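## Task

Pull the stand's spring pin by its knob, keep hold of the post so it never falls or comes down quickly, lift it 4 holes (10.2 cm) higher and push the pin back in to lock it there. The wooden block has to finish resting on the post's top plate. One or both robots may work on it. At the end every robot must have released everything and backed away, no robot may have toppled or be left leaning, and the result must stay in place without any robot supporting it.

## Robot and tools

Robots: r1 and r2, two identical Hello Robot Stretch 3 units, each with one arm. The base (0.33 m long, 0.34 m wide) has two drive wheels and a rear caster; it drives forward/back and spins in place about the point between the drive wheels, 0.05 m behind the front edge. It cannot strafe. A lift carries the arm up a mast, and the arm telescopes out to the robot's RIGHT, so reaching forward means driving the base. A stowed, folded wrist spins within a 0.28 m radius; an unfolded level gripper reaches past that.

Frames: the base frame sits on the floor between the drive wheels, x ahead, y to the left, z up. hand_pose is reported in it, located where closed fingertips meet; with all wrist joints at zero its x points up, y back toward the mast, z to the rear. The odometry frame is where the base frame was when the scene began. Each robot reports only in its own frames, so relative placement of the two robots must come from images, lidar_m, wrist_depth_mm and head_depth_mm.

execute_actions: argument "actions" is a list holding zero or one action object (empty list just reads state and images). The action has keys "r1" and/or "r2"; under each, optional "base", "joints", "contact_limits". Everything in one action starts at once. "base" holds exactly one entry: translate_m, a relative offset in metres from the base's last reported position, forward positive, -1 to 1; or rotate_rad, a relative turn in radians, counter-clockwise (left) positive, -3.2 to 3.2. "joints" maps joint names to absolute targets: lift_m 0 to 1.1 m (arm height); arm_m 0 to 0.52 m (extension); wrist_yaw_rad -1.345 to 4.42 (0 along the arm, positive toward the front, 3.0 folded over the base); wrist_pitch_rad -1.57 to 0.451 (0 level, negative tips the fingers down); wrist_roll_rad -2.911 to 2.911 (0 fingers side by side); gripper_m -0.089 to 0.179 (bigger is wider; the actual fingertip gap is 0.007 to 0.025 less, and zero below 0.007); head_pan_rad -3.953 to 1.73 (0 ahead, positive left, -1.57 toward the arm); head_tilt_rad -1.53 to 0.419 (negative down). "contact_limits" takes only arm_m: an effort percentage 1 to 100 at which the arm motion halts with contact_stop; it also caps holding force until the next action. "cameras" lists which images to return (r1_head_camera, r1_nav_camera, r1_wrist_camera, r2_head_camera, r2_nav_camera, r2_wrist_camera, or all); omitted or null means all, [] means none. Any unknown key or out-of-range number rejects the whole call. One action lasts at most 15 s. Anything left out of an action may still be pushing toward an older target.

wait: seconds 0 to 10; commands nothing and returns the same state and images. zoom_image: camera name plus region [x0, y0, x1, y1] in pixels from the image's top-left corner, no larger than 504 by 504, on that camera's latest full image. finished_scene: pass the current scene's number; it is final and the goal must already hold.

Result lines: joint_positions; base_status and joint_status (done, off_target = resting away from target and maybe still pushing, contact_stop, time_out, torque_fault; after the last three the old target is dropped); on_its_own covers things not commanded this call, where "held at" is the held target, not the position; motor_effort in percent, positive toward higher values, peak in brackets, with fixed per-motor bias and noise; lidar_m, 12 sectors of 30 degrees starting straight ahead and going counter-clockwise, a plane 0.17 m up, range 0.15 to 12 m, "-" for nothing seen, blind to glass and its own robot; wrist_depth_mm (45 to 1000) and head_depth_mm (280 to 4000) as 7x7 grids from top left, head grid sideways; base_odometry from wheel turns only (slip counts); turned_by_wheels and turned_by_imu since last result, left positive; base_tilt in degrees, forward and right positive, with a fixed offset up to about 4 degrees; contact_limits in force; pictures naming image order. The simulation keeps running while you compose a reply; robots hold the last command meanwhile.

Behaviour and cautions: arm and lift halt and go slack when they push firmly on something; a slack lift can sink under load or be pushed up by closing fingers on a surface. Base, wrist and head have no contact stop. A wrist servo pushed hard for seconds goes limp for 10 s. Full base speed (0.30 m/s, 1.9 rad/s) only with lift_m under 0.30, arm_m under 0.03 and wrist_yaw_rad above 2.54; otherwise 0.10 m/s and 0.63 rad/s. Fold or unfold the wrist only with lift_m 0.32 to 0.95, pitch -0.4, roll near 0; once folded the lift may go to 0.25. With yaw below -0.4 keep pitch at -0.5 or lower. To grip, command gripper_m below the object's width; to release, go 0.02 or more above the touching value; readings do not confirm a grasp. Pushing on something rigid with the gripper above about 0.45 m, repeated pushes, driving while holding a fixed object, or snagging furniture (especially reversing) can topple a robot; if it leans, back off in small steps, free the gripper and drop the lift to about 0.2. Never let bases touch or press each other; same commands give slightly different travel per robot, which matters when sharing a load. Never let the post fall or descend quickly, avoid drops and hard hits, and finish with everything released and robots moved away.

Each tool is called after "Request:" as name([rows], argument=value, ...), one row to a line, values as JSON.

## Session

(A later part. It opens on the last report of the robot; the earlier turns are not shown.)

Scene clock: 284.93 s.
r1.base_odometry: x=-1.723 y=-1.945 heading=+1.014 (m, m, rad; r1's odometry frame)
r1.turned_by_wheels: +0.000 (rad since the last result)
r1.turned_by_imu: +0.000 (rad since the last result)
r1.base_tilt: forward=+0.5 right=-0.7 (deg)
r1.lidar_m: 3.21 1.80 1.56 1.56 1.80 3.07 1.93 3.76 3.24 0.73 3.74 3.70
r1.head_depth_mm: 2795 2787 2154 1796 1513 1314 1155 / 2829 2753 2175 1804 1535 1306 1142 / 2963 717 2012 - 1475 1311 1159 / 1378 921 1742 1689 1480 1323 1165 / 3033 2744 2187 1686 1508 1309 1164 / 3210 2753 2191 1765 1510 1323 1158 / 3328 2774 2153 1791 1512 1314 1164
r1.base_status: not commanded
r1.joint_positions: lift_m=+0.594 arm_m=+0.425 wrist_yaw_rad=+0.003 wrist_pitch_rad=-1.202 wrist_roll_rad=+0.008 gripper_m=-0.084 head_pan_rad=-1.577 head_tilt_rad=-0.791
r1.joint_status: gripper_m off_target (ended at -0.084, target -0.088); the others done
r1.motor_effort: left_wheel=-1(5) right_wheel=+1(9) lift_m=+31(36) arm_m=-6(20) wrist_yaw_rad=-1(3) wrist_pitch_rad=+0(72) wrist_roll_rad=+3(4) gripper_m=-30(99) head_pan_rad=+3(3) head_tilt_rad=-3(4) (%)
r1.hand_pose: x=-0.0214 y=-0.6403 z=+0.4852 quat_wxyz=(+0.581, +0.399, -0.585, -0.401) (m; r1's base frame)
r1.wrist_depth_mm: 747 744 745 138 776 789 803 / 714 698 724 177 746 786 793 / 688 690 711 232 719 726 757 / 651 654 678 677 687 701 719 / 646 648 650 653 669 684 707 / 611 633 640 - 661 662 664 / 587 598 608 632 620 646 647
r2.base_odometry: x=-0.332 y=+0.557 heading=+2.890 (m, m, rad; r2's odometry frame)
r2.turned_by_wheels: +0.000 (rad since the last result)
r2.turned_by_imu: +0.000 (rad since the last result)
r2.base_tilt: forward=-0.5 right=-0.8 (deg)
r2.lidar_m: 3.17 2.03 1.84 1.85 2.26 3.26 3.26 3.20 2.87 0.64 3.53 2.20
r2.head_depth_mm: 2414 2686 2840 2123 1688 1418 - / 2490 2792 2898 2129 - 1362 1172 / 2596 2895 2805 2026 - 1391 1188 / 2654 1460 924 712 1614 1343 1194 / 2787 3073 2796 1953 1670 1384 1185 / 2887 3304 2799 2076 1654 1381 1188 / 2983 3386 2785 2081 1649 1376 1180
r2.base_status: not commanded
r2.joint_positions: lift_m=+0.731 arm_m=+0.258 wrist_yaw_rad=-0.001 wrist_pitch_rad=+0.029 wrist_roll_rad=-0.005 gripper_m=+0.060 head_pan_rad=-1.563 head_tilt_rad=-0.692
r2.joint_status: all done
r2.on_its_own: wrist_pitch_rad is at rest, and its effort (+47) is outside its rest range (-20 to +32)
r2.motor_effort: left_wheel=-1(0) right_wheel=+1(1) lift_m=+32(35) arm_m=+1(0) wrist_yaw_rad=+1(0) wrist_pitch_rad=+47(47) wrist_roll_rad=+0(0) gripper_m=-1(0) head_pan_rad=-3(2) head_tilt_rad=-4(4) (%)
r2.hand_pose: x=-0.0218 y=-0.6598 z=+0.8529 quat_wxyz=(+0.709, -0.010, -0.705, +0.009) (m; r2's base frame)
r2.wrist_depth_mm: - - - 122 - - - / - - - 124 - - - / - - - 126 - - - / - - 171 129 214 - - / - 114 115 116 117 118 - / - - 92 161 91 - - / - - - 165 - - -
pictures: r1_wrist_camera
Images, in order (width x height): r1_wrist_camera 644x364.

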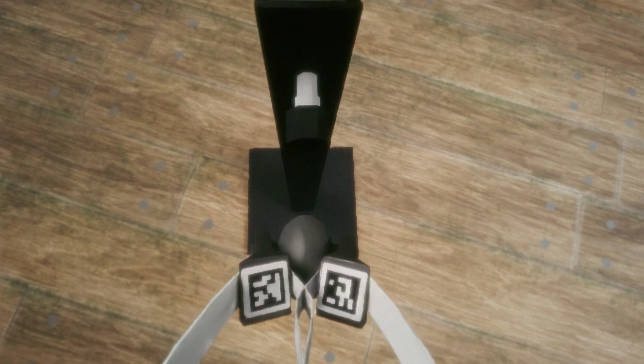

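Request:
execute_actions([
  {"r1":{"base":{"rotate_rad":0.343},"joints":{"arm_m":0.1,"gripper_m":0.04,"wrist_yaw_rad":1.7,"wrist_pitch_rad":0,"lift_m":0.386}},"r2":{"joints":{"lift_m":0.715}}},
], cameras=[])

Request:
execute_actions([
  {"r1":{"base":{"translate_m":-0.297}}},
], cameras=[])

Request:
execute_actions([
  {"r1":{"base":{"rotate_rad":-0.343},"joints":{"head_pan_rad":-1.2,"head_tilt_rad":-0.95}}},
], cameras=[])

Request:
execute_actions([
  {"r1":{"joints":{"arm_m":0.43}}},
], cameras=["r1_wrist_camera","r1_head_camera"])

Scene clock: 301.83 s.
r1.base_odometry: x=-1.723 y=-1.945 heading=+1.357 (m, m, rad; r1's odometry frame)
r1.turned_by_wheels: +0.343 (rad since the last result)
r1.turned_by_imu: +0.345 (rad since the last result)
r1.base_tilt: forward=+0.6 right=-0.7 (deg)
r1.lidar_m: 2.08 1.56 1.56 1.66 2.39 3.13 1.93 3.29 0.73 1.54 3.77 3.67
r1.head_depth_mm: 1180 2454 1694 1607 1453 1307 1164 / 3159 2763 2133 1661 1512 1307 1184 / 3296 2779 2148 1730 1500 1311 1122 / 3494 2741 2169 1777 1516 1309 1179 / 3727 2760 2174 1795 1517 1310 1200 / 3895 2754 2166 1767 1513 1308 1164 / 3811 2796 2171 1784 1516 1312 1176
r1.base_status: done
r1.joint_positions: lift_m=+0.386 arm_m=+0.100 wrist_yaw_rad=+1.699 wrist_pitch_rad=-0.024 wrist_roll_rad=+0.009 gripper_m=+0.040 head_pan_rad=-1.577 head_tilt_rad=-0.791
r1.joint_status: all done
r1.motor_effort: left_wheel=-2(6) right_wheel=+1(9) lift_m=+27(27) arm_m=-7(7) wrist_yaw_rad=+2(3) wrist_pitch_rad=+10(11) wrist_roll_rad=+3(3) gripper_m=+0(81) head_pan_rad=+3(3) head_tilt_rad=-4(4) (%)
r1.hand_pose: x=+0.2321 y=-0.2128 z=+0.4948 quat_wxyz=(+0.472, +0.539, -0.462, +0.523) (m; r1's base frame)
r1.wrist_depth_mm: - - - - - - - / - - - - - - - / - - - - - - - / - - - - - - - / - - - - - - - / - - - - - - - / 912 917 920 979 925 996 -
r2.base_odometry: x=-0.332 y=+0.557 heading=+2.890 (m, m, rad; r2's odometry frame)
r2.turned_by_wheels: +0.000 (rad since the last result)
r2.turned_by_imu: +0.001 (rad since the last result)
r2.base_tilt: forward=-0.5 right=-0.8 (deg)
r2.lidar_m: 3.19 2.03 1.84 1.85 2.26 3.26 3.26 3.19 2.87 0.64 3.54 2.20
r2.head_depth_mm: 2431 2675 2859 2120 1688 1414 1244 / 2504 2791 2858 2043 1734 - 1198 / 2628 2863 2813 1724 - 1389 1188 / 2610 2971 1481 720 1664 1345 1193 / 2769 3143 2669 1945 1667 1381 1185 / 2890 3266 2774 2099 1653 1383 1176 / 2999 3426 2769 2064 1654 1380 1178
r2.base_status: not commanded
r2.joint_positions: lift_m=+0.715 arm_m=+0.258 wrist_yaw_rad=-0.001 wrist_pitch_rad=+0.080 wrist_roll_rad=-0.005 gripper_m=+0.060 head_pan_rad=-1.563 head_tilt_rad=-0.692
r2.joint_status: all done
r2.motor_effort: left_wheel=+0(1) right_wheel=+1(1) lift_m=+19(26) arm_m=+0(0) wrist_yaw_rad=+1(1) wrist_pitch_rad=+27(47) wrist_roll_rad=+0(0) gripper_m=+0(0) head_pan_rad=-2(3) head_tilt_rad=-4(4) (%)
r2.hand_pose: x=-0.0217 y=-0.6603 z=+0.8504 quat_wxyz=(+0.709, -0.029, -0.704, +0.027) (m; r2's base frame)
r2.wrist_depth_mm: - - - 126 - - - / - - - 128 - - - / - - - 129 - - - / - - 169 130 236 - - / - 99 100 102 102 104 - / - - - 159 - - - / - - - 160 726 - -
pictures: none
No camera images: the call's "cameras" was empty. Leave "cameras" out to get every camera's image.

Scene clock: 306.03 s.
r1.base_odometry: x=-1.786 y=-2.236 heading=+1.357 (m, m, rad; r1's odometry frame)
r1.turned_by_wheels: +0.000 (rad since the last result)
r1.turned_by_imu: +0.000 (rad since the last result)
r1.base_tilt: forward=+0.5 right=-0.7 (deg)
r1.lidar_m: 2.30 1.76 1.73 1.83 2.64 2.84 1.63 3.15 3.07 0.68 4.05 3.94
r1.head_depth_mm: 2823 2756 2141 1785 1508 1319 1165 / 2971 2766 2167 1775 1525 1309 1180 / 1232 1418 1726 1647 1509 1313 1126 / 1257 678 721 1636 1409 1301 1183 / 3515 2755 2031 1780 1509 1320 1193 / 3692 2767 2188 1796 1508 1321 1166 / 3782 2806 2164 1789 1517 1319 1184
r1.base_status: done
r1.joint_positions: lift_m=+0.386 arm_m=+0.100 wrist_yaw_rad=+1.699 wrist_pitch_rad=-0.024 wrist_roll_rad=+0.009 gripper_m=+0.040 head_pan_rad=-1.577 head_tilt_rad=-0.791
r1.joint_status: not commanded
r1.motor_effort: left_wheel=-2(6) right_wheel=+2(3) lift_m=+27(27) arm_m=-6(7) wrist_yaw_rad=+2(1) wrist_pitch_rad=+10(11) wrist_roll_rad=+2(2) gripper_m=+1(0) head_pan_rad=+2(2) head_tilt_rad=-4(4) (%)
r1.hand_pose: x=+0.2321 y=-0.2128 z=+0.4948 quat_wxyz=(+0.472, +0.539, -0.462, +0.523) (m; r1's base frame)
r1.wrist_depth_mm: - - - - - - - / - - - - - - - / - - - - - - - / - - - - - - - / - - - - - - - / - - - - - - - / 876 909 891 937 934 - 969
r2.base_odometry: x=-0.332 y=+0.557 heading=+2.890 (m, m, rad; r2's odometry frame)
r2.turned_by_wheels: +0.000 (rad since the last result)
r2.turned_by_imu: +0.000 (rad since the last result)
r2.base_tilt: forward=-0.6 right=-0.8 (deg)
r2.lidar_m: 3.19 2.03 1.84 1.85 2.26 3.25 3.28 3.20 2.87 0.64 3.55 2.21
r2.head_depth_mm: 2428 2694 2835 2133 1694 1418 1245 / 2496 2796 2897 2113 1734 - 1192 / 2607 2886 2863 2029 - 1388 1185 / 2669 3002 2577 720 1653 1339 1179 / 2773 3139 2825 1644 1628 1382 1177 / 2836 3207 1483 1830 1616 1381 1183 / 3032 3404 2775 2058 1652 1384 1181
r2.base_status: not commanded
r2.joint_positions: lift_m=+0.715 arm_m=+0.258 wrist_yaw_rad=-0.001 wrist_pitch_rad=+0.080 wrist_roll_rad=-0.005 gripper_m=+0.060 head_pan_rad=-1.563 head_tilt_rad=-0.692
r2.joint_status: not commanded
r2.motor_effort: left_wheel=-1(2) right_wheel=+2(1) lift_m=+19(19) arm_m=+1(1) wrist_yaw_rad=+0(1) wrist_pitch_rad=+27(27) wrist_roll_rad=+0(0) gripper_m=+0(1) head_pan_rad=-2(1) head_tilt_rad=-3(3) (%)
r2.hand_pose: x=-0.0217 y=-0.6603 z=+0.8504 quat_wxyz=(+0.709, -0.029, -0.704, +0.027) (m; r2's base frame)
r2.wrist_depth_mm: - - 896 126 - - - / - - 926 127 - - - / - - 909 129 - - - / - - 170 130 235 - - / - 99 100 101 103 104 - / - - - 160 - - - / - - 604 161 - - -
pictures: none
No camera images: the call's "cameras" was empty. Leave "cameras" out to get every camera's image.

Scene clock: 307.53 s.
r1.base_odometry: x=-1.786 y=-2.236 heading=+1.014 (m, m, rad; r1's odometry frame)
r1.turned_by_wheels: -0.343 (rad since the last result)
r1.turned_by_imu: -0.343 (rad since the last result)
r1.base_tilt: forward=+0.5 right=-0.6 (deg)
r1.lidar_m: 3.57 1.99 1.73 1.73 1.98 3.42 1.63 3.57 3.07 1.32 0.68 3.94
r1.head_depth_mm: 2556 2135 1792 1552 1374 1251 1114 / 2537 2116 1768 1556 1380 1295 1130 / 795 712 1627 1573 1374 1280 1146 / 632 697 1711 1515 1367 1262 1125 / 2591 2033 1823 1552 1386 1237 1130 / 2613 2136 1813 1570 1383 1240 1125 / 2607 2145 1813 1577 1395 1242 1130
r1.base_status: done
r1.joint_positions: lift_m=+0.386 arm_m=+0.100 wrist_yaw_rad=+1.699 wrist_pitch_rad=-0.024 wrist_roll_rad=+0.009 gripper_m=+0.040 head_pan_rad=-1.207 head_tilt_rad=-0.938
r1.joint_status: all done
r1.motor_effort: left_wheel=+1(4) right_wheel=-3(8) lift_m=+27(26) arm_m=-7(7) wrist_yaw_rad=+1(1) wrist_pitch_rad=+10(10) wrist_roll_rad=+3(3) gripper_m=+1(1) head_pan_rad=+2(18) head_tilt_rad=-6(18) (%)
r1.hand_pose: x=+0.2321 y=-0.2128 z=+0.4948 quat_wxyz=(+0.472, +0.539, -0.462, +0.523) (m; r1's base frame)
r1.wrist_depth_mm: - - - - - - - / - - - - - - - / - - - - - - - / - - - - - - - / - - - - - - - / - - - - - - - / 890 883 941 945 965 - 986
r2.base_odometry: x=-0.332 y=+0.557 heading=+2.890 (m, m, rad; r2's odometry frame)
r2.turned_by_wheels: +0.000 (rad since the last result)
r2.turned_by_imu: +0.000 (rad since the last result)
r2.base_tilt: forward=-0.5 right=-0.9 (deg)
r2.lidar_m: 3.19 2.03 1.84 1.85 2.25 3.25 3.28 3.20 2.88 0.64 3.54 2.21
r2.head_depth_mm: 2417 2673 2860 2121 1693 1417 1238 / 2513 2769 2892 2107 1736 - 1192 / 2598 2920 2863 2048 - 1390 1190 / 2693 3004 2566 720 1636 1343 1190 / 2776 3105 2576 1726 1621 1382 1182 / 2861 3266 1533 1699 1624 1382 1178 / 2992 3458 2773 2082 1659 1373 1179
r2.base_status: not commanded
r2.joint_positions: lift_m=+0.715 arm_m=+0.258 wrist_yaw_rad=-0.001 wrist_pitch_rad=+0.080 wrist_roll_rad=-0.005 gripper_m=+0.060 head_pan_rad=-1.563 head_tilt_rad=-0.692
r2.joint_status: not commanded
r2.motor_effort: left_wheel=-1(1) right_wheel=+1(1) lift_m=+19(19) arm_m=+0(0) wrist_yaw_rad=+0(1) wrist_pitch_rad=+27(27) wrist_roll_rad=+0(0) gripper_m=+0(0) head_pan_rad=-3(2) head_tilt_rad=-4(4) (%)
r2.hand_pose: x=-0.0217 y=-0.6603 z=+0.8504 quat_wxyz=(+0.709, -0.029, -0.704, +0.027) (m; r2's base frame)
r2.wrist_depth_mm: - - 932 126 - - - / - - 946 128 - - - / - - 961 129 - - - / - - 170 130 236 - - / - 99 100 101 103 104 - / - - - 159 - - - / - - 808 161 - - -
pictures: none
No camera images: the call's "cameras" was empty. Leave "cameras" out to get every camera's image.

Scene clock: 311.17 s.
r1.base_odometry: x=-1.786 y=-2.236 heading=+1.014 (m, m, rad; r1's odometry frame)
r1.turned_by_wheels: +0.000 (rad since the last result)
r1.turned_by_imu: +0.001 (rad since the last result)
r1.base_tilt: forward=+0.4 right=-0.6 (deg)
r1.lidar_m: 3.57 1.99 1.73 1.73 1.99 3.41 1.63 3.59 3.07 1.32 0.68 3.95
r1.head_depth_mm: 2525 2116 1807 1627 1367 1263 1105 / 2496 2100 1748 1609 1375 1237 1124 / 797 713 1633 1599 1379 1238 1142 / 633 695 1697 1532 1358 1245 1121 / 2589 2029 1812 1564 1387 1236 1125 / 2619 2129 1805 1577 1396 1247 1130 / 2600 2152 1811 1579 1393 1245 1125
r1.base_status: not commanded
r1.joint_positions: lift_m=+0.386 arm_m=+0.430 wrist_yaw_rad=+1.699 wrist_pitch_rad=-0.024 wrist_roll_rad=+0.009 gripper_m=+0.040 head_pan_rad=-1.207 head_tilt_rad=-0.938
r1.joint_status: all done
r1.motor_effort: left_wheel=+1(1) right_wheel=-3(3) lift_m=+27(27) arm_m=+7(8) wrist_yaw_rad=+1(1) wrist_pitch_rad=+10(10) wrist_roll_rad=+3(2) gripper_m=+0(0) head_pan_rad=+3(3) head_tilt_rad=-5(6) (%)
r1.hand_pose: x=+0.2321 y=-0.5420 z=+0.4948 quat_wxyz=(+0.472, +0.539, -0.462, +0.523) (m; r1's base frame)
r1.wrist_depth_mm: - - - - - - 159 / - - - - - 178 162 / - - - - - 176 - / - - - - - 168 167 / - - - - - 169 - / - - - - - 175 - / 891 919 940 935 966 179 954
r2.base_odometry: x=-0.332 y=+0.557 heading=+2.890 (m, m, rad; r2's odometry frame)
r2.turned_by_wheels: +0.000 (rad since the last result)
r2.turned_by_imu: +0.000 (rad since the last result)
r2.base_tilt: forward=-0.5 right=-0.7 (deg)
r2.lidar_m: 3.21 2.04 1.84 1.85 2.25 3.24 3.26 3.20 2.88 0.64 3.56 2.21
r2.head_depth_mm: 2435 2667 2871 2154 1687 1412 1245 / 2527 2847 2866 2104 1736 - 1189 / 2602 2899 2873 2052 - 1389 1186 / 2691 3029 2566 720 1576 1348 1188 / 2795 3049 2555 1769 1604 1379 1184 / 2816 3240 1525 1809 1532 1379 1179 / 2987 3432 2794 1989 1573 1377 1181
r2.base_status: not commanded
r2.joint_positions: lift_m=+0.715 arm_m=+0.258 wrist_yaw_rad=-0.001 wrist_pitch_rad=+0.080 wrist_roll_rad=-0.005 gripper_m=+0.060 head_pan_rad=-1.563 head_tilt_rad=-0.692
r2.joint_status: not commanded
r2.motor_effort: left_wheel=-1(1) right_wheel=+1(1) lift_m=+19(19) arm_m=+0(0) wrist_yaw_rad=+1(1) wrist_pitch_rad=+27(27) wrist_roll_rad=+0(0) gripper_m=-1(0) head_pan_rad=-3(4) head_tilt_rad=-4(4) (%)
r2.hand_pose: x=-0.0217 y=-0.6603 z=+0.8504 quat_wxyz=(+0.709, -0.029, -0.704, +0.027) (m; r2's base frame)
r2.wrist_depth_mm: - - 934 126 - - - / - - 936 127 - - - / - - 936 129 - - - / - - 170 130 234 - - / - 99 100 101 103 104 - / - - - 159 - - - / - - - 161 - - -
pictures: r1_head_camera (sideways: a quarter turn clockwise sets it upright), r1_wrist_camera
Images, in order (width x height): r1_head_camera 896x504, r1_wrist_camera 644x364.

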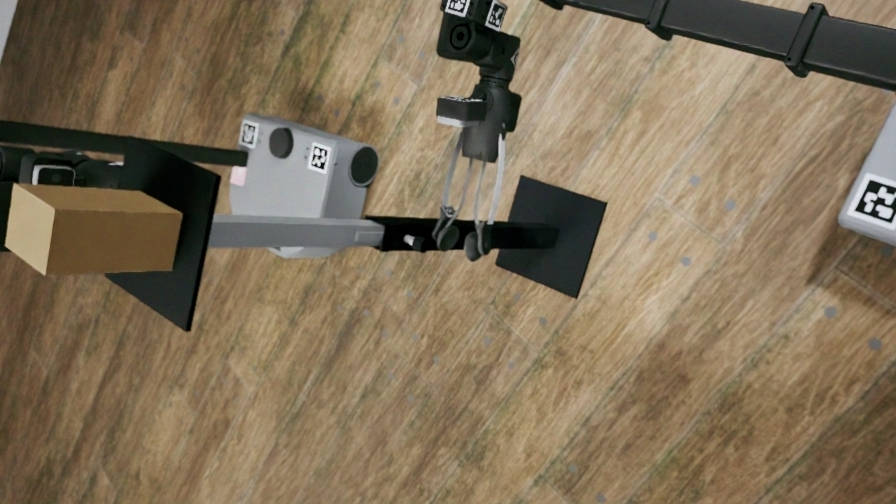

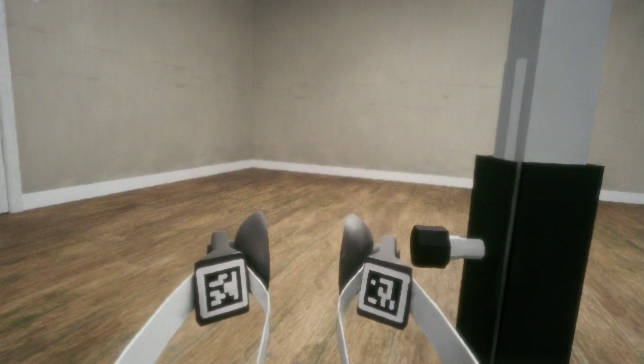

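Request:
execute_actions([
  {"r1":{"base":{"translate_m":-0.02}}},
], cameras=[])

Request:
execute_actions([
  {"r1":{"joints":{"arm_m":0.497,"gripper_m":0.032},"contact_limits":{"arm_m":15}}},
], cameras=["r1_wrist_camera"])

Scene clock: 314.70 s.
r1.base_odometry: x=-1.796 y=-2.253 heading=+1.015 (m, m, rad; r1's odometry frame)
r1.turned_by_wheels: +0.000 (rad since the last result)
r1.turned_by_imu: +0.001 (rad since the last result)
r1.base_tilt: forward=+0.4 right=-0.6 (deg)
r1.lidar_m: 3.57 2.00 1.74 1.73 1.99 3.44 1.61 3.59 3.07 1.33 0.69 3.96
r1.head_depth_mm: 2569 2112 1793 1611 1387 1250 1106 / 2485 2102 1762 1595 1393 1239 1130 / 821 1569 1642 1582 1390 1243 1144 / 625 692 1654 1523 1350 1241 1126 / 2590 2050 1796 1571 1392 1248 1124 / 2587 2157 1810 1578 1393 1241 1132 / 2601 2131 1818 1576 1393 1242 1130
r1.base_status: done
r1.joint_positions: lift_m=+0.386 arm_m=+0.430 wrist_yaw_rad=+1.699 wrist_pitch_rad=-0.024 wrist_roll_rad=+0.009 gripper_m=+0.040 head_pan_rad=-1.207 head_tilt_rad=-0.938
r1.joint_status: not commanded
r1.motor_effort: left_wheel=+1(3) right_wheel=-2(9) lift_m=+27(28) arm_m=+6(7) wrist_yaw_rad=+2(1) wrist_pitch_rad=+10(10) wrist_roll_rad=+2(3) gripper_m=+0(0) head_pan_rad=+3(3) head_tilt_rad=-5(6) (%)
r1.hand_pose: x=+0.2321 y=-0.5420 z=+0.4948 quat_wxyz=(+0.472, +0.539, -0.462, +0.523) (m; r1's base frame)
r1.wrist_depth_mm: - - - - - 194 - / - - - - - 190 - / - - - - - 190 - / - - - - - 186 - / - - - - - 191 - / - - - - - 194 - / 920 897 938 946 910 202 993
r2.base_odometry: x=-0.332 y=+0.557 heading=+2.890 (m, m, rad; r2's odometry frame)
r2.turned_by_wheels: +0.000 (rad since the last result)
r2.turned_by_imu: +0.000 (rad since the last result)
r2.base_tilt: forward=-0.5 right=-0.9 (deg)
r2.lidar_m: 3.18 2.03 1.84 1.85 2.26 3.25 3.27 3.22 2.87 0.64 3.53 2.21
r2.head_depth_mm: 2418 2671 2862 2123 1686 1418 1252 / 2517 2797 2860 2123 1727 - 1190 / 2616 2891 2820 2033 - 1387 1187 / 2692 3009 2566 719 1576 1350 1187 / 2808 3143 2693 1827 1609 1387 1179 / 2872 3272 1527 1766 1563 1383 1180 / 3009 3420 2747 1981 1569 1382 1183
r2.base_status: not commanded
r2.joint_positions: lift_m=+0.715 arm_m=+0.258 wrist_yaw_rad=-0.001 wrist_pitch_rad=+0.080 wrist_roll_rad=-0.005 gripper_m=+0.060 head_pan_rad=-1.563 head_tilt_rad=-0.692
r2.joint_status: not commanded
r2.motor_effort: left_wheel=-1(2) right_wheel=+2(1) lift_m=+19(19) arm_m=+0(1) wrist_yaw_rad=+1(1) wrist_pitch_rad=+27(27) wrist_roll_rad=+0(0) gripper_m=-1(1) head_pan_rad=-1(2) head_tilt_rad=-4(3) (%)
r2.hand_pose: x=-0.0217 y=-0.6603 z=+0.8504 quat_wxyz=(+0.709, -0.029, -0.704, +0.027) (m; r2's base frame)
r2.wrist_depth_mm: - - 879 126 - - - / - - 936 128 - - - / - - 918 129 - - - / - - 171 130 234 - - / - 99 100 101 103 104 - / - - - 159 - - - / - 603 - 161 - - -
pictures: none
No camera images: the call's "cameras" was empty. Leave "cameras" out to get every camera's image.

Scene clock: 316.37 s.
r1.base_odometry: x=-1.796 y=-2.253 heading=+1.015 (m, m, rad; r1's odometry frame)
r1.turned_by_wheels: +0.000 (rad since the last result)
r1.turned_by_imu: +0.000 (rad since the last result)
r1.base_tilt: forward=+0.5 right=-0.5 (deg)
r1.lidar_m: 3.57 2.00 1.73 1.73 1.99 3.42 1.61 3.57 3.06 1.33 0.68 3.96
r1.head_depth_mm: 2583 2106 1790 1530 1393 1256 - / 2532 2129 1762 1539 1376 1231 1123 / 825 1591 1628 1554 1382 1247 1140 / 624 694 1652 1486 1364 1242 1125 / 2603 2054 1804 1563 1382 1233 1126 / 2595 2129 1814 1570 1387 1244 1122 / 2631 2161 1810 1575 1394 1247 1128
r1.base_status: not commanded
r1.joint_positions: lift_m=+0.386 arm_m=+0.497 wrist_yaw_rad=+1.699 wrist_pitch_rad=-0.024 wrist_roll_rad=+0.009 gripper_m=+0.032 head_pan_rad=-1.207 head_tilt_rad=-0.938
r1.joint_status: all done
r1.motor_effort: left_wheel=+1(1) right_wheel=-3(3) lift_m=+27(27) arm_m=+7(9) wrist_yaw_rad=+1(2) wrist_pitch_rad=+10(10) wrist_roll_rad=+3(3) gripper_m=-1(42) head_pan_rad=+3(3) head_tilt_rad=-5(5) (%)
r1.contact_limits: arm_m 15 (drawing in: default 32, maximum 53; extending or still: default 44, maximum 72)
r1.hand_pose: x=+0.2321 y=-0.6090 z=+0.4948 quat_wxyz=(+0.472, +0.539, -0.462, +0.523) (m; r1's base frame)
r1.wrist_depth_mm: - - - - 184 - - / - - - - 188 - - / - - - - 193 - - / - - - - 192 - - / - - - - 196 - - / - - - - - - - / 878 909 905 946 207 990 995
r2.base_odometry: x=-0.332 y=+0.557 heading=+2.890 (m, m, rad; r2's odometry frame)
r2.turned_by_wheels: +0.000 (rad since the last result)
r2.turned_by_imu: +0.000 (rad since the last result)
r2.base_tilt: forward=-0.5 right=-0.9 (deg)
r2.lidar_m: 3.18 2.03 1.84 1.85 2.25 3.26 3.28 3.20 2.87 0.64 3.54 2.21
r2.head_depth_mm: 2438 2648 2839 2132 1687 1409 1243 / 2505 2796 2860 2119 1738 - 1190 / 2590 2905 2864 2036 - 1386 1197 / 2678 3015 2558 720 1570 1341 1187 / 2810 3111 2709 1822 1579 1390 1186 / 2860 3254 1520 1819 1570 1378 1178 / 2996 3431 2756 1995 959 1370 1179
r2.base_status: not commanded
r2.joint_positions: lift_m=+0.715 arm_m=+0.258 wrist_yaw_rad=-0.001 wrist_pitch_rad=+0.080 wrist_roll_rad=-0.005 gripper_m=+0.060 head_pan_rad=-1.563 head_tilt_rad=-0.692
r2.joint_status: not commanded
r2.motor_effort: left_wheel=-1(1) right_wheel=+1(1) lift_m=+19(19) arm_m=+0(0) wrist_yaw_rad=+1(2) wrist_pitch_rad=+27(27) wrist_roll_rad=+0(0) gripper_m=+0(1) head_pan_rad=-3(1) head_tilt_rad=-5(4) (%)
r2.hand_pose: x=-0.0217 y=-0.6603 z=+0.8504 quat_wxyz=(+0.709, -0.029, -0.704, +0.027) (m; r2's base frame)
r2.wrist_depth_mm: - - 875 126 - - - / - - 930 128 - - - / - - 946 129 - - - / - - 170 130 235 - - / - 99 100 101 103 104 - / - - - 159 - - - / - 614 - 161 - - -
pictures: r1_wrist_camera
Images, in order (width x height): r1_wrist_camera 644x364.

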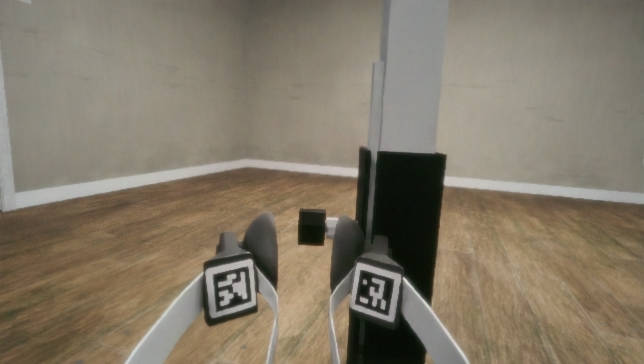

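Request:
execute_actions([
  {"r1":{"base":{"translate_m":0.018},"joints":{"arm_m":0.499}},"r2":{"joints":{"lift_m":0.734}}},
], cameras=["r1_wrist_camera","r1_head_camera"])

Scene clock: 321.33 s.
r1.base_odometry: x=-1.787 y=-2.237 heading=+1.015 (m, m, rad; r1's odometry frame)
r1.turned_by_wheels: +0.000 (rad since the last result)
r1.turned_by_imu: +0.001 (rad since the last result)
r1.base_tilt: forward=+0.4 right=-0.7 (deg)
r1.lidar_m: 3.56 2.00 1.72 1.73 1.99 3.43 1.63 3.60 3.06 1.32 0.68 3.95
r1.head_depth_mm: 2572 2106 1785 1527 1392 1261 1104 / 2516 2130 1775 1534 1372 1234 1136 / 767 716 1611 1545 1386 1244 1141 / 632 691 1695 1505 1367 1232 1123 / 2583 2033 1798 1577 1380 1239 1126 / 2594 2137 1806 1574 1387 1242 1128 / 2599 2169 1815 1580 1389 1233 1132
r1.base_status: done
r1.joint_positions: lift_m=+0.386 arm_m=+0.499 wrist_yaw_rad=+1.702 wrist_pitch_rad=-0.024 wrist_roll_rad=+0.009 gripper_m=+0.032 head_pan_rad=-1.207 head_tilt_rad=-0.938
r1.joint_status: all done
r1.motor_effort: left_wheel=+0(5) right_wheel=+0(5) lift_m=+26(26) arm_m=+7(5) wrist_yaw_rad=-1(1) wrist_pitch_rad=+10(10) wrist_roll_rad=+3(3) gripper_m=+1(2) head_pan_rad=+3(3) head_tilt_rad=-6(6) (%)
r1.hand_pose: x=+0.2320 y=-0.6100 z=+0.4948 quat_wxyz=(+0.471, +0.540, -0.461, +0.524) (m; r1's base frame)
r1.wrist_depth_mm: - - - - 166 - - / - - - - 171 - - / - - - - 174 - - / - - - - 174 - - / - - - 197 177 - - / - - - - 182 - - / 903 906 933 901 189 993 -
r2.base_odometry: x=-0.332 y=+0.557 heading=+2.890 (m, m, rad; r2's odometry frame)
r2.turned_by_wheels: +0.000 (rad since the last result)
r2.turned_by_imu: +0.000 (rad since the last result)
r2.base_tilt: forward=-0.6 right=-0.8 (deg)
r2.lidar_m: 3.18 2.03 1.84 1.85 2.26 3.25 3.27 3.16 2.87 0.64 3.56 2.21
r2.head_depth_mm: 2423 2671 2862 2111 1691 1425 - / 2496 2812 2854 2124 - 1356 1176 / 2607 2898 2820 2012 - 1394 1187 / 2678 2994 2577 713 1537 1340 1191 / 2788 3098 2548 1758 1571 1383 1185 / 2839 3226 1519 1771 1529 1382 1180 / 3057 3411 2827 2002 958 1383 1181
r2.base_status: not commanded
r2.joint_positions: lift_m=+0.733 arm_m=+0.258 wrist_yaw_rad=-0.001 wrist_pitch_rad=+0.024 wrist_roll_rad=-0.005 gripper_m=+0.060 head_pan_rad=-1.563 head_tilt_rad=-0.692
r2.joint_status: all done
r2.on_its_own: wrist_pitch_rad is at rest, and its effort (+48) is outside its rest range (-20 to +32)
r2.motor_effort: left_wheel=-1(1) right_wheel=+1(1) lift_m=+32(33) arm_m=+0(0) wrist_yaw_rad=+0(0) wrist_pitch_rad=+48(50) wrist_roll_rad=+0(0) gripper_m=-1(1) head_pan_rad=-2(3) head_tilt_rad=-5(3) (%)
r2.hand_pose: x=-0.0218 y=-0.6597 z=+0.8542 quat_wxyz=(+0.709, -0.009, -0.705, +0.008) (m; r2's base frame)
r2.wrist_depth_mm: - - 920 122 - - - / - - 961 124 - - - / - - 951 127 - - - / - - 171 129 211 - - / - 114 116 117 118 119 - / - 626 92 160 91 - - / - 557 - 165 - - -
pictures: r1_head_camera (sideways: a quarter turn clockwise sets it upright), r1_wrist_camera
Images, in order (width x height): r1_head_camera 896x504, r1_wrist_camera 644x364.

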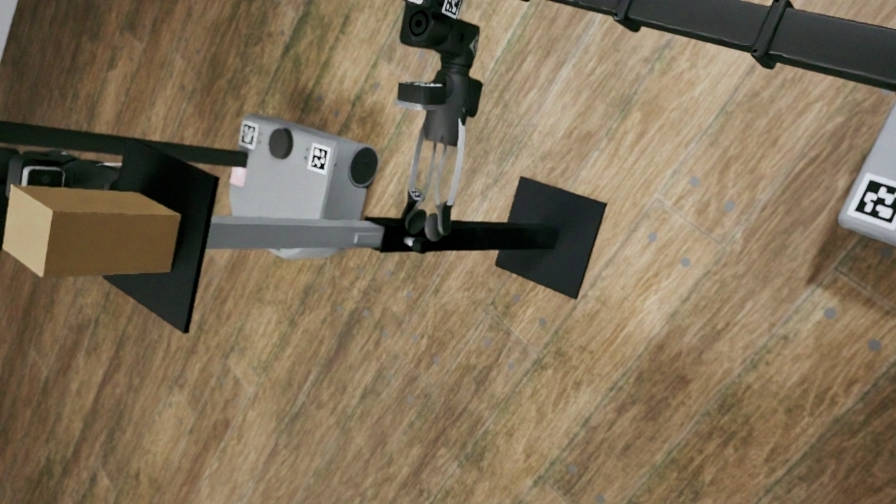

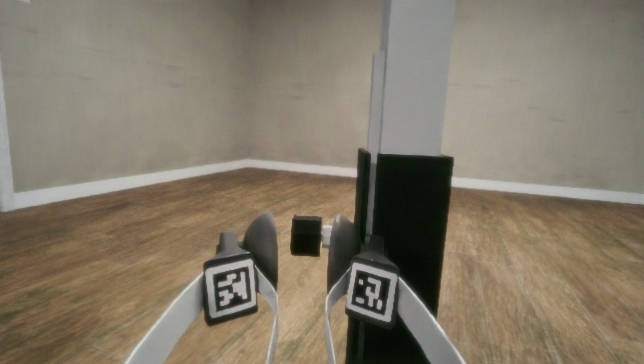

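Request:
execute_actions([
  {"r1":{"base":{"translate_m":0.012},"joints":{"arm_m":0.496}},"r2":{"joints":{"lift_m":0.730}}},
], cameras=["r1_wrist_camera"])

Scene clock: 324.97 s.
r1.base_odometry: x=-1.781 y=-2.227 heading=+1.013 (m, m, rad; r1's odometry frame)
r1.turned_by_wheels: -0.002 (rad since the last result)
r1.turned_by_imu: -0.010 (rad since the last result)
r1.base_tilt: forward=+0.3 right=-0.6 (deg)
r1.lidar_m: 3.62 2.01 1.73 1.73 1.97 3.36 1.64 3.60 3.07 1.32 0.68 3.94
r1.head_depth_mm: 2568 2110 1792 1519 1383 1259 1106 / 2491 2104 1786 1513 1380 1236 1133 / 794 711 1631 1551 1383 1231 1135 / 625 687 1706 1498 1359 1236 1126 / 2622 2035 1811 1566 1391 1245 1125 / 2600 2149 1804 1571 1385 1243 1121 / 2620 2155 1819 1578 1399 1248 1130
r1.base_status: done
r1.joint_positions: lift_m=+0.386 arm_m=+0.496 wrist_yaw_rad=+1.702 wrist_pitch_rad=-0.024 wrist_roll_rad=+0.009 gripper_m=+0.032 head_pan_rad=-1.207 head_tilt_rad=-0.938
r1.joint_status: all done
r1.on_its_own: left_wheel is at rest, and its effort (-22) is outside its rest range (-18 to +18); right_wheel is at rest, and its effort (+49) is outside its rest range (-18 to +18)
r1.motor_effort: left_wheel=-22(24) right_wheel=+49(50) lift_m=+26(26) arm_m=-7(7) wrist_yaw_rad=-1(1) wrist_pitch_rad=+10(10) wrist_roll_rad=+3(3) gripper_m=+3(4) head_pan_rad=+2(3) head_tilt_rad=-5(6) (%)
r1.hand_pose: x=+0.2320 y=-0.6079 z=+0.4948 quat_wxyz=(+0.471, +0.540, -0.461, +0.524) (m; r1's base frame)
r1.wrist_depth_mm: - - - - 164 - - / - - - - 167 - - / - - - - 172 - - / - - - - 171 - - / - - - 192 175 - - / - - - - 179 - - / 875 897 905 908 186 978 -
r2.base_odometry: x=-0.332 y=+0.557 heading=+2.890 (m, m, rad; r2's odometry frame)
r2.turned_by_wheels: +0.000 (rad since the last result)
r2.turned_by_imu: +0.000 (rad since the last result)
r2.base_tilt: forward=-0.4 right=-0.8 (deg)
r2.lidar_m: 3.19 2.03 1.84 1.85 2.26 3.25 3.29 3.21 2.87 0.64 3.54 2.21
r2.head_depth_mm: 2410 2677 2862 2133 1687 1422 - / 2513 2764 2848 2112 - 1358 1178 / 2599 2899 2835 2037 - 1396 1191 / 2662 3035 2559 715 1527 1342 1185 / 2773 3089 2577 1762 1567 1388 1181 / 2872 3307 2422 1817 1522 1381 1179 / 3000 3452 2794 2008 966 1370 1178
r2.base_status: not commanded
r2.joint_positions: lift_m=+0.730 arm_m=+0.258 wrist_yaw_rad=-0.001 wrist_pitch_rad=+0.034 wrist_roll_rad=-0.005 gripper_m=+0.060 head_pan_rad=-1.563 head_tilt_rad=-0.692
r2.joint_status: all done
r2.on_its_own: wrist_pitch_rad is at rest, and its effort (+45) is outside its rest range (-20 to +32)
r2.motor_effort: left_wheel=-2(1) right_wheel=+1(1) lift_m=+21(27) arm_m=+1(1) wrist_yaw_rad=+1(1) wrist_pitch_rad=+45(48) wrist_roll_rad=+0(0) gripper_m=+0(0) head_pan_rad=-1(3) head_tilt_rad=-3(4) (%)
r2.hand_pose: x=-0.0218 y=-0.6598 z=+0.8533 quat_wxyz=(+0.709, -0.012, -0.705, +0.011) (m; r2's base frame)
r2.wrist_depth_mm: - - 917 122 - - - / - - 933 124 - - - / - - 944 126 - - - / - - 171 129 216 - - / - 112 113 114 116 117 - / - - 92 160 92 - - / - 575 - 164 - - -
pictures: r1_wrist_camera
Images, in order (width x height): r1_wrist_camera 644x364.

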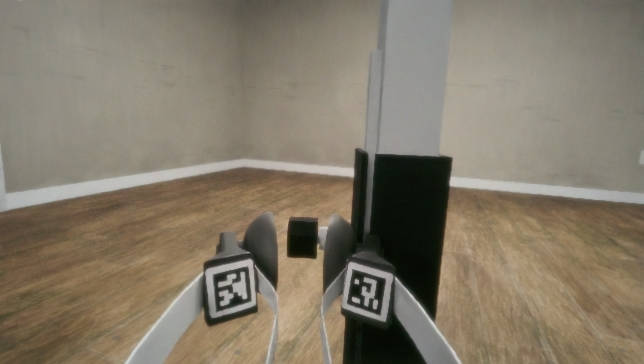

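Request:
execute_actions([
  {"r1":{"base":{"translate_m":-0.003},"joints":{"arm_m":0.490}}},
], cameras=["r1_wrist_camera"])

Request:
execute_actions([
  {"r1":{"base":{"translate_m":0.005}}},
], cameras=["r1_wrist_camera"])

Scene clock: 327.87 s.
r1.base_odometry: x=-1.782 y=-2.230 heading=+1.013 (m, m, rad; r1's odometry frame)
r1.turned_by_wheels: +0.000 (rad since the last result)
r1.turned_by_imu: +0.001 (rad since the last result)
r1.base_tilt: forward=+0.3 right=-0.5 (deg)
r1.lidar_m: 3.62 2.00 1.73 1.72 1.97 3.35 1.64 3.61 3.06 1.32 0.68 3.94
r1.head_depth_mm: 2560 2123 1806 1502 1399 1260 - / 2516 2121 1755 1557 1383 1245 1135 / 790 714 1620 1567 1379 1237 1135 / 629 693 1703 1506 1363 1241 1123 / 2578 2032 1810 1579 1380 1234 1124 / 2615 2144 1823 1568 1384 1242 1126 / 2617 2150 1816 1571 1386 1248 1133
r1.base_status: done
r1.joint_positions: lift_m=+0.386 arm_m=+0.490 wrist_yaw_rad=+1.702 wrist_pitch_rad=-0.024 wrist_roll_rad=+0.009 gripper_m=+0.032 head_pan_rad=-1.207 head_tilt_rad=-0.938
r1.joint_status: all done
r1.motor_effort: left_wheel=-1(20) right_wheel=+2(39) lift_m=+26(27) arm_m=-7(4) wrist_yaw_rad=+0(1) wrist_pitch_rad=+10(10) wrist_roll_rad=+3(2) gripper_m=+0(3) head_pan_rad=+3(3) head_tilt_rad=-6(6) (%)
r1.hand_pose: x=+0.2320 y=-0.6020 z=+0.4948 quat_wxyz=(+0.471, +0.539, -0.461, +0.524) (m; r1's base frame)
r1.wrist_depth_mm: - - - - 165 - - / - - - - 168 - - / - - - - 172 - - / - - - - 171 - - / - - - - 175 - - / - - - - 180 - - / 931 915 925 925 187 993 -
r2.base_odometry: x=-0.332 y=+0.557 heading=+2.890 (m, m, rad; r2's odometry frame)
r2.turned_by_wheels: +0.000 (rad since the last result)
r2.turned_by_imu: +0.000 (rad since the last result)
r2.base_tilt: forward=-0.4 right=-0.7 (deg)
r2.lidar_m: 3.20 2.03 1.84 1.85 2.26 3.26 3.29 3.21 2.87 0.64 3.57 2.20
r2.head_depth_mm: 2443 2668 2845 2131 1690 1418 - / 2499 2793 2862 2112 - 1366 1183 / 2620 2876 2842 2047 - 1391 1188 / 2692 3012 2569 713 1539 1343 1184 / 2757 3121 2556 1772 1578 1387 1179 / 2881 3285 1537 1809 1523 1378 1185 / 2999 3445 2807 1999 966 1371 1175
r2.base_status: not commanded
r2.joint_positions: lift_m=+0.730 arm_m=+0.258 wrist_yaw_rad=-0.001 wrist_pitch_rad=+0.034 wrist_roll_rad=-0.005 gripper_m=+0.060 head_pan_rad=-1.563 head_tilt_rad=-0.692
r2.joint_status: not commanded
r2.on_its_own: wrist_pitch_rad is at rest, and its effort (+45) is outside its rest range (-20 to +32)
r2.motor_effort: left_wheel=-1(2) right_wheel=+0(2) lift_m=+21(22) arm_m=+1(1) wrist_yaw_rad=+1(1) wrist_pitch_rad=+45(45) wrist_roll_rad=+0(1) gripper_m=+0(1) head_pan_rad=-3(3) head_tilt_rad=-3(3) (%)
r2.hand_pose: x=-0.0218 y=-0.6598 z=+0.8533 quat_wxyz=(+0.709, -0.012, -0.705, +0.011) (m; r2's base frame)
r2.wrist_depth_mm: - - 918 123 - - - / - - 931 124 - - - / - - 966 127 - - - / - - 170 129 214 - - / - 112 113 114 115 116 - / - - 92 160 91 - - / - 566 - 165 - - -
pictures: r1_wrist_camera
Images, in order (width x height): r1_wrist_camera 644x364.

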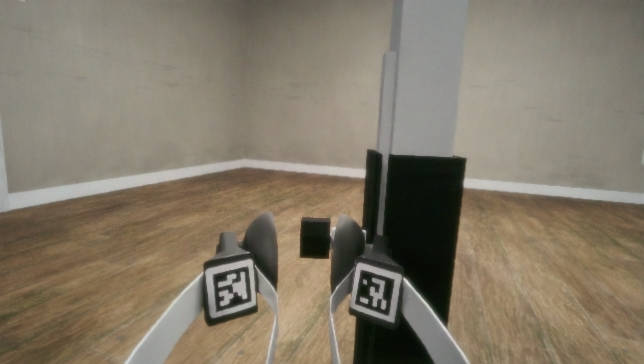

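Scene clock: 328.73 s.
r1.base_odometry: x=-1.780 y=-2.226 heading=+1.011 (m, m, rad; r1's odometry frame)
r1.turned_by_wheels: -0.002 (rad since the last result)
r1.turned_by_imu: -0.005 (rad since the last result)
r1.base_tilt: forward=+0.4 right=-0.5 (deg)
r1.lidar_m: 3.65 2.00 1.73 1.73 1.96 3.30 1.64 3.62 3.07 1.32 0.67 3.95
r1.head_depth_mm: 2567 2124 1790 1520 1373 1253 - / 2500 2126 1759 1560 1386 1236 1124 / 792 708 1619 1556 1382 1245 1140 / 626 687 1696 1512 1359 1236 1126 / 2596 2037 1799 1568 1388 1235 1130 / 2617 2136 1816 1573 1394 1245 1129 / 2627 2162 1817 1577 1394 1250 1129
r1.base_status: done
r1.joint_positions: lift_m=+0.386 arm_m=+0.490 wrist_yaw_rad=+1.701 wrist_pitch_rad=-0.024 wrist_roll_rad=+0.009 gripper_m=+0.032 head_pan_rad=-1.207 head_tilt_rad=-0.938
r1.joint_status: not commanded
r1.on_its_own: left_wheel is at rest, and its effort (-22) is outside its rest range (-18 to +18); right_wheel is at rest, and its effort (+47) is outside its rest range (-18 to +18)
r1.motor_effort: left_wheel=-22(25) right_wheel=+47(50) lift_m=+26(27) arm_m=-7(7) wrist_yaw_rad=+1(0) wrist_pitch_rad=+10(11) wrist_roll_rad=+3(3) gripper_m=+1(0) head_pan_rad=+3(3) head_tilt_rad=-5(5) (%)
r1.hand_pose: x=+0.2321 y=-0.6023 z=+0.4948 quat_wxyz=(+0.471, +0.539, -0.462, +0.523) (m; r1's base frame)
r1.wrist_depth_mm: - - - - 164 - - / - - - - 169 - - / - - - - 173 - - / - - - - 170 - - / - - - 198 175 - - / - - - - 180 - - / 911 895 924 927 185 966 -
r2.base_odometry: x=-0.332 y=+0.557 heading=+2.890 (m, m, rad; r2's odometry frame)
r2.turned_by_wheels: +0.000 (rad since the last result)
r2.turned_by_imu: +0.000 (rad since the last result)
r2.base_tilt: forward=-0.5 right=-0.8 (deg)
r2.lidar_m: 3.19 2.03 1.84 1.85 2.26 3.26 3.28 3.19 2.87 0.64 3.57 2.21
r2.head_depth_mm: 2434 2670 2886 2151 1695 1413 - / 2546 2764 2820 2130 - 1361 1178 / 2572 2889 2825 2050 - 1396 1188 / 2696 3003 2558 711 1527 1345 1187 / 2777 3078 2530 1771 1575 1394 1188 / 2868 3297 1588 1820 1529 1384 1183 / 2999 3424 2789 1992 968 1375 1176
r2.base_status: not commanded
r2.joint_positions: lift_m=+0.730 arm_m=+0.258 wrist_yaw_rad=-0.001 wrist_pitch_rad=+0.034 wrist_roll_rad=-0.005 gripper_m=+0.060 head_pan_rad=-1.563 head_tilt_rad=-0.692
r2.joint_status: not commanded
r2.on_its_own: wrist_pitch_rad is at rest, and its effort (+45) is outside its rest range (-20 to +32)
r2.motor_effort: left_wheel=-1(2) right_wheel=+1(1) lift_m=+21(22) arm_m=+1(1) wrist_yaw_rad=+1(1) wrist_pitch_rad=+45(45) wrist_roll_rad=+0(0) gripper_m=+0(0) head_pan_rad=-3(3) head_tilt_rad=-4(4) (%)
r2.hand_pose: x=-0.0218 y=-0.6598 z=+0.8533 quat_wxyz=(+0.709, -0.012, -0.705, +0.011) (m; r2's base frame)
r2.wrist_depth_mm: - - 905 122 - - - / - - 923 125 - - - / - - - 126 - - - / - - 170 129 215 - - / - 112 113 114 115 117 - / - - 93 160 91 - - / - 574 - 165 - - -
pictures: r1_wrist_camera
Images, in order (width x height): r1_wrist_camera 644x364.

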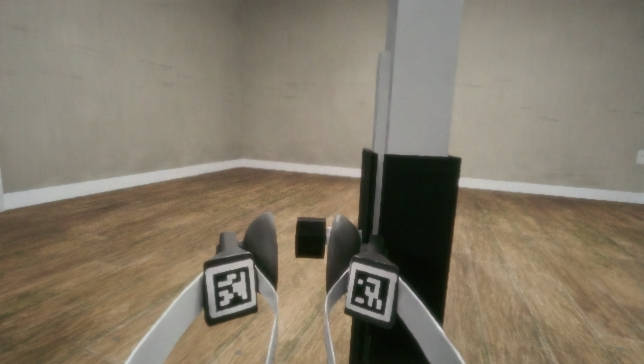

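Request:
execute_actions([
  {"r1":{"base":{"translate_m":-0.002},"joints":{"gripper_m":-0.02}}},
], cameras=["r1_wrist_camera"])

Request:
execute_actions([
  {"r1":{"joints":{"arm_m":0.455}}},
], cameras=["r1_wrist_camera"])

Scene clock: 332.60 s.
r1.base_odometry: x=-1.781 y=-2.227 heading=+1.011 (m, m, rad; r1's odometry frame)
r1.turned_by_wheels: +0.000 (rad since the last result)
r1.turned_by_imu: +0.001 (rad since the last result)
r1.base_tilt: forward=+0.4 right=-0.7 (deg)
r1.lidar_m: 3.63 2.01 1.73 1.73 1.96 3.32 1.64 3.63 3.07 1.32 0.67 3.95
r1.head_depth_mm: 2556 2120 1792 1518 1395 1258 - / 2486 2095 1747 1550 1385 1235 1133 / 788 714 1611 1564 1378 1239 1135 / 625 687 1697 1510 1363 1237 1126 / 2596 2052 1821 1567 1383 1239 1124 / 2636 2125 1819 1567 1391 1255 1132 / 2622 2140 1829 1579 1389 1248 1128
r1.base_status: done
r1.joint_positions: lift_m=+0.386 arm_m=+0.490 wrist_yaw_rad=+1.694 wrist_pitch_rad=-0.024 wrist_roll_rad=+0.009 gripper_m=-0.020 head_pan_rad=-1.207 head_tilt_rad=-0.938
r1.joint_status: all done
r1.motor_effort: left_wheel=-2(21) right_wheel=+2(39) lift_m=+26(27) arm_m=-6(6) wrist_yaw_rad=+5(6) wrist_pitch_rad=+10(10) wrist_roll_rad=+3(2) gripper_m=-10(84) head_pan_rad=+2(3) head_tilt_rad=-5(6) (%)
r1.hand_pose: x=+0.2323 y=-0.6041 z=+0.4948 quat_wxyz=(+0.473, +0.538, -0.464, +0.522) (m; r1's base frame)
r1.wrist_depth_mm: - - - - 164 - - / - - - - 168 - - / - - - - 173 - - / - - - - 171 - - / - - - 193 176 - - / - - - - 179 - - / 884 949 903 931 186 - -
r2.base_odometry: x=-0.332 y=+0.557 heading=+2.890 (m, m, rad; r2's odometry frame)
r2.turned_by_wheels: +0.000 (rad since the last result)
r2.turned_by_imu: +0.000 (rad since the last result)
r2.base_tilt: forward=-0.4 right=-0.8 (deg)
r2.lidar_m: 3.18 2.03 1.84 1.85 2.26 3.25 3.27 3.22 2.88 0.64 3.55 2.21
r2.head_depth_mm: 2428 2669 2877 2130 1681 1425 - / 2500 2766 2853 2119 - 1365 1177 / 2611 2885 2844 2041 - 1386 1189 / 2674 3010 2574 714 1597 1346 1187 / 2774 3091 2538 1753 1567 1382 1184 / 2859 3335 2439 1829 1523 1375 1177 / 3025 3433 2769 2002 963 1377 1176
r2.base_status: not commanded
r2.joint_positions: lift_m=+0.730 arm_m=+0.258 wrist_yaw_rad=-0.001 wrist_pitch_rad=+0.034 wrist_roll_rad=-0.005 gripper_m=+0.060 head_pan_rad=-1.563 head_tilt_rad=-0.692
r2.joint_status: not commanded
r2.on_its_own: wrist_pitch_rad is at rest, and its effort (+45) is outside its rest range (-20 to +32)
r2.motor_effort: left_wheel=-1(2) right_wheel=+1(2) lift_m=+22(22) arm_m=+1(1) wrist_yaw_rad=+1(0) wrist_pitch_rad=+45(45) wrist_roll_rad=+0(0) gripper_m=+0(1) head_pan_rad=-2(3) head_tilt_rad=-4(4) (%)
r2.hand_pose: x=-0.0218 y=-0.6598 z=+0.8533 quat_wxyz=(+0.709, -0.012, -0.705, +0.011) (m; r2's base frame)
r2.wrist_depth_mm: - - 903 122 - - - / - - 921 125 - - - / - - - 127 - - - / - - 170 129 214 - - / - 112 113 114 115 117 - / - - 93 160 91 - - / - 564 - 164 - - -
pictures: r1_wrist_camera
Images, in order (width x height): r1_wrist_camera 644x364.

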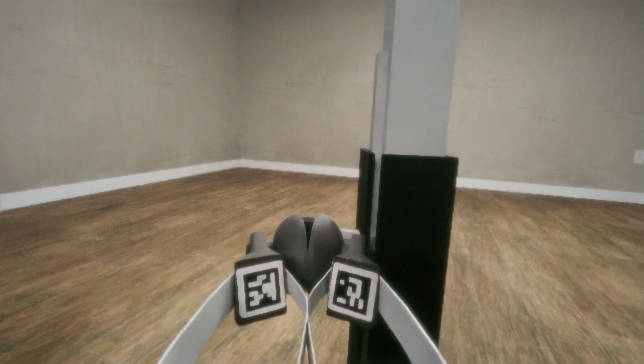

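Scene clock: 334.20 s.
r1.base_odometry: x=-1.781 y=-2.227 heading=+1.010 (m, m, rad; r1's odometry frame)
r1.turned_by_wheels: -0.001 (rad since the last result)
r1.turned_by_imu: -0.003 (rad since the last result)
r1.base_tilt: forward=+0.3 right=-0.6 (deg)
r1.lidar_m: 3.65 2.02 1.73 1.73 1.96 3.32 1.65 3.64 3.07 1.32 0.67 3.92
r1.head_depth_mm: 2543 2115 1792 1609 1374 1247 - / 2509 2113 1770 1620 1387 1238 1130 / 799 728 1625 1541 1378 1241 1139 / 620 686 1695 1460 1376 1240 1120 / 2576 2035 1805 1559 1385 1249 1126 / 2612 2143 1812 1572 1386 1244 1122 / 2614 2122 1805 1571 1395 1252 1128
r1.base_status: not commanded
r1.joint_positions: lift_m=+0.386 arm_m=+0.456 wrist_yaw_rad=+1.630 wrist_pitch_rad=-0.024 wrist_roll_rad=+0.009 gripper_m=-0.020 head_pan_rad=-1.207 head_tilt_rad=-0.938
r1.joint_status: all done
r1.on_its_own: right_wheel is at rest, and its effort (+34) is outside its rest range (-18 to +18); arm_m is at rest, and its effort (-15) is outside its rest range (-14 to +14); wrist_yaw_rad is at rest, and its effort (+45) is outside its rest range (-12 to +12)
r1.motor_effort: left_wheel=-18(20) right_wheel=+34(37) lift_m=+27(26) arm_m=-15(12) wrist_yaw_rad=+45(48) wrist_pitch_rad=+11(11) wrist_roll_rad=+3(3) gripper_m=-16(16) head_pan_rad=+3(3) head_tilt_rad=-6(6) (%)
r1.hand_pose: x=+0.2338 y=-0.5858 z=+0.4947 quat_wxyz=(+0.489, +0.523, -0.480, +0.506) (m; r1's base frame)
r1.wrist_depth_mm: - - - - 181 - - / - - - - 177 - - / - - - - 177 - - / - - - - 175 - - / - - - - 183 - - / - - - - 185 - - / 905 902 937 926 190 - 986
r2.base_odometry: x=-0.332 y=+0.557 heading=+2.890 (m, m, rad; r2's odometry frame)
r2.turned_by_wheels: +0.000 (rad since the last result)
r2.turned_by_imu: +0.000 (rad since the last result)
r2.base_tilt: forward=-0.4 right=-0.9 (deg)
r2.lidar_m: 3.17 2.03 1.84 1.85 2.25 3.24 3.28 3.22 2.88 0.64 3.55 2.21
r2.head_depth_mm: 2429 2688 2863 2119 1686 1417 - / 2489 2770 2881 2119 - 1359 1174 / 2590 2946 2833 2026 - 1390 1190 / 2691 3002 2575 713 1540 1342 1184 / 2751 3096 2533 1776 1613 1384 1178 / 2875 3324 1576 1827 1523 1375 1177 / 3017 3440 2767 1994 1557 1370 1181
r2.base_status: not commanded
r2.joint_positions: lift_m=+0.730 arm_m=+0.258 wrist_yaw_rad=-0.001 wrist_pitch_rad=+0.034 wrist_roll_rad=-0.005 gripper_m=+0.060 head_pan_rad=-1.563 head_tilt_rad=-0.692
r2.joint_status: not commanded
r2.on_its_own: wrist_pitch_rad is at rest, and its effort (+45) is outside its rest range (-20 to +32)
r2.motor_effort: left_wheel=-1(2) right_wheel=+1(1) lift_m=+22(22) arm_m=+1(0) wrist_yaw_rad=+1(2) wrist_pitch_rad=+45(45) wrist_roll_rad=+0(0) gripper_m=-1(0) head_pan_rad=-2(3) head_tilt_rad=-4(5) (%)
r2.hand_pose: x=-0.0218 y=-0.6598 z=+0.8533 quat_wxyz=(+0.709, -0.012, -0.705, +0.011) (m; r2's base frame)
r2.wrist_depth_mm: - - 919 123 - - - / - - 944 125 - - - / - - - 127 - - - / - - 171 129 214 - - / - 112 113 115 115 116 - / - - 92 161 91 - - / - 567 - 165 - - -
pictures: r1_wrist_camera
Images, in order (width x height): r1_wrist_camera 644x364.

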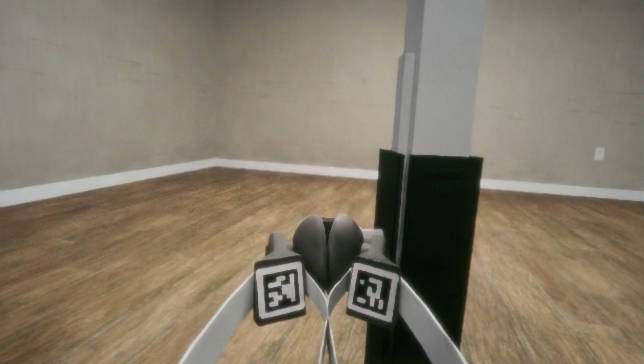

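Request:
execute_actions([
  {"r1":{"base":{"translate_m":0.002},"joints":{"arm_m":0.425}}},
], cameras=["r1_wrist_camera"])

Scene clock: 336.87 s.
r1.base_odometry: x=-1.780 y=-2.226 heading=+1.009 (m, m, rad; r1's odometry frame)
r1.turned_by_wheels: -0.001 (rad since the last result)
r1.turned_by_imu: +0.000 (rad since the last result)
r1.base_tilt: forward=+0.4 right=-0.6 (deg)
r1.lidar_m: 3.66 2.01 1.72 1.72 1.96 3.32 1.65 3.62 3.08 1.32 0.68 3.91
r1.head_depth_mm: 2549 2138 1778 1619 1381 1258 1104 / 2519 2119 1765 1626 1377 1229 1130 / 788 716 1624 1552 1376 1238 1134 / 627 687 1705 1485 1358 1238 1124 / 2613 2033 1798 1563 1374 1236 1129 / 2659 2137 1816 1575 1385 1252 1133 / 2604 2129 1831 1565 1386 1247 1125
r1.base_status: done
r1.joint_positions: lift_m=+0.386 arm_m=+0.426 wrist_yaw_rad=+1.505 wrist_pitch_rad=-0.024 wrist_roll_rad=+0.009 gripper_m=-0.020 head_pan_rad=-1.207 head_tilt_rad=-0.938
r1.joint_status: all done
r1.on_its_own: wrist_yaw_rad is held at +1.567, not at your +1.700, by its stall guard, which is still easing; arm_m is at rest, and its effort (-15) is outside its rest range (-14 to +14)
r1.motor_effort: left_wheel=-9(10) right_wheel=+14(14) lift_m=+27(27) arm_m=-15(11) wrist_yaw_rad=+41(42) wrist_pitch_rad=+11(11) wrist_roll_rad=+3(2) gripper_m=-15(14) head_pan_rad=+3(2) head_tilt_rad=-6(6) (%)
r1.hand_pose: x=+0.2337 y=-0.5878 z=+0.4947 quat_wxyz=(+0.520, +0.492, -0.512, +0.475) (m; r1's base frame)
r1.wrist_depth_mm: - - - - 175 - - / - - - - 180 - - / - - - - 183 - - / - - - - 181 - - / - - - - 185 - - / - - - - 193 - - / 860 941 912 934 195 988 994
r2.base_odometry: x=-0.332 y=+0.557 heading=+2.890 (m, m, rad; r2's odometry frame)
r2.turned_by_wheels: +0.000 (rad since the last result)
r2.turned_by_imu: +0.000 (rad since the last result)
r2.base_tilt: forward=-0.4 right=-0.8 (deg)
r2.lidar_m: 3.19 2.03 1.84 1.85 2.25 3.25 3.28 3.20 2.88 0.64 3.55 2.21
r2.head_depth_mm: 2437 2675 2849 2114 1686 1419 - / 2500 2798 2858 2130 - 1359 1180 / 2571 2909 2817 2038 - 1397 1193 / 2680 2999 2564 715 1539 1343 1184 / 2734 3068 2555 1766 1598 1387 1183 / 2896 3268 1586 1763 1523 1383 1177 / 3000 3451 2778 2002 1606 1378 1173
r2.base_status: not commanded
r2.joint_positions: lift_m=+0.730 arm_m=+0.258 wrist_yaw_rad=-0.001 wrist_pitch_rad=+0.034 wrist_roll_rad=-0.005 gripper_m=+0.060 head_pan_rad=-1.563 head_tilt_rad=-0.692
r2.joint_status: not commanded
r2.on_its_own: wrist_pitch_rad is at rest, and its effort (+45) is outside its rest range (-20 to +32)
r2.motor_effort: left_wheel=-1(2) right_wheel=+1(2) lift_m=+21(22) arm_m=+1(1) wrist_yaw_rad=+1(1) wrist_pitch_rad=+45(45) wrist_roll_rad=+0(0) gripper_m=+0(0) head_pan_rad=-3(3) head_tilt_rad=-3(4) (%)
r2.hand_pose: x=-0.0218 y=-0.6598 z=+0.8533 quat_wxyz=(+0.709, -0.012, -0.705, +0.011) (m; r2's base frame)
r2.wrist_depth_mm: - - 908 122 - - - / - - 917 125 - - - / - - - 126 - - - / - - 171 129 214 - - / - 112 113 115 115 117 - / - - 92 160 91 - - / - 574 - 164 - - -
pictures: r1_wrist_camera
Images, in order (width x height): r1_wrist_camera 644x364.

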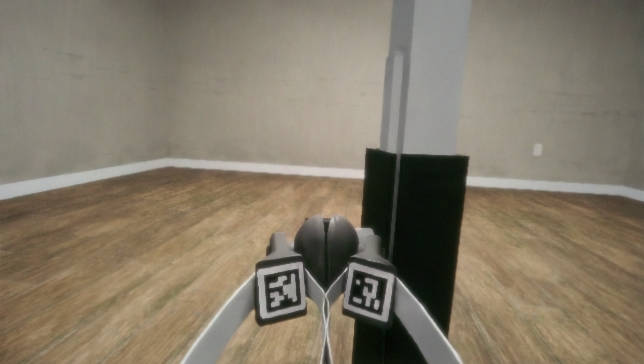

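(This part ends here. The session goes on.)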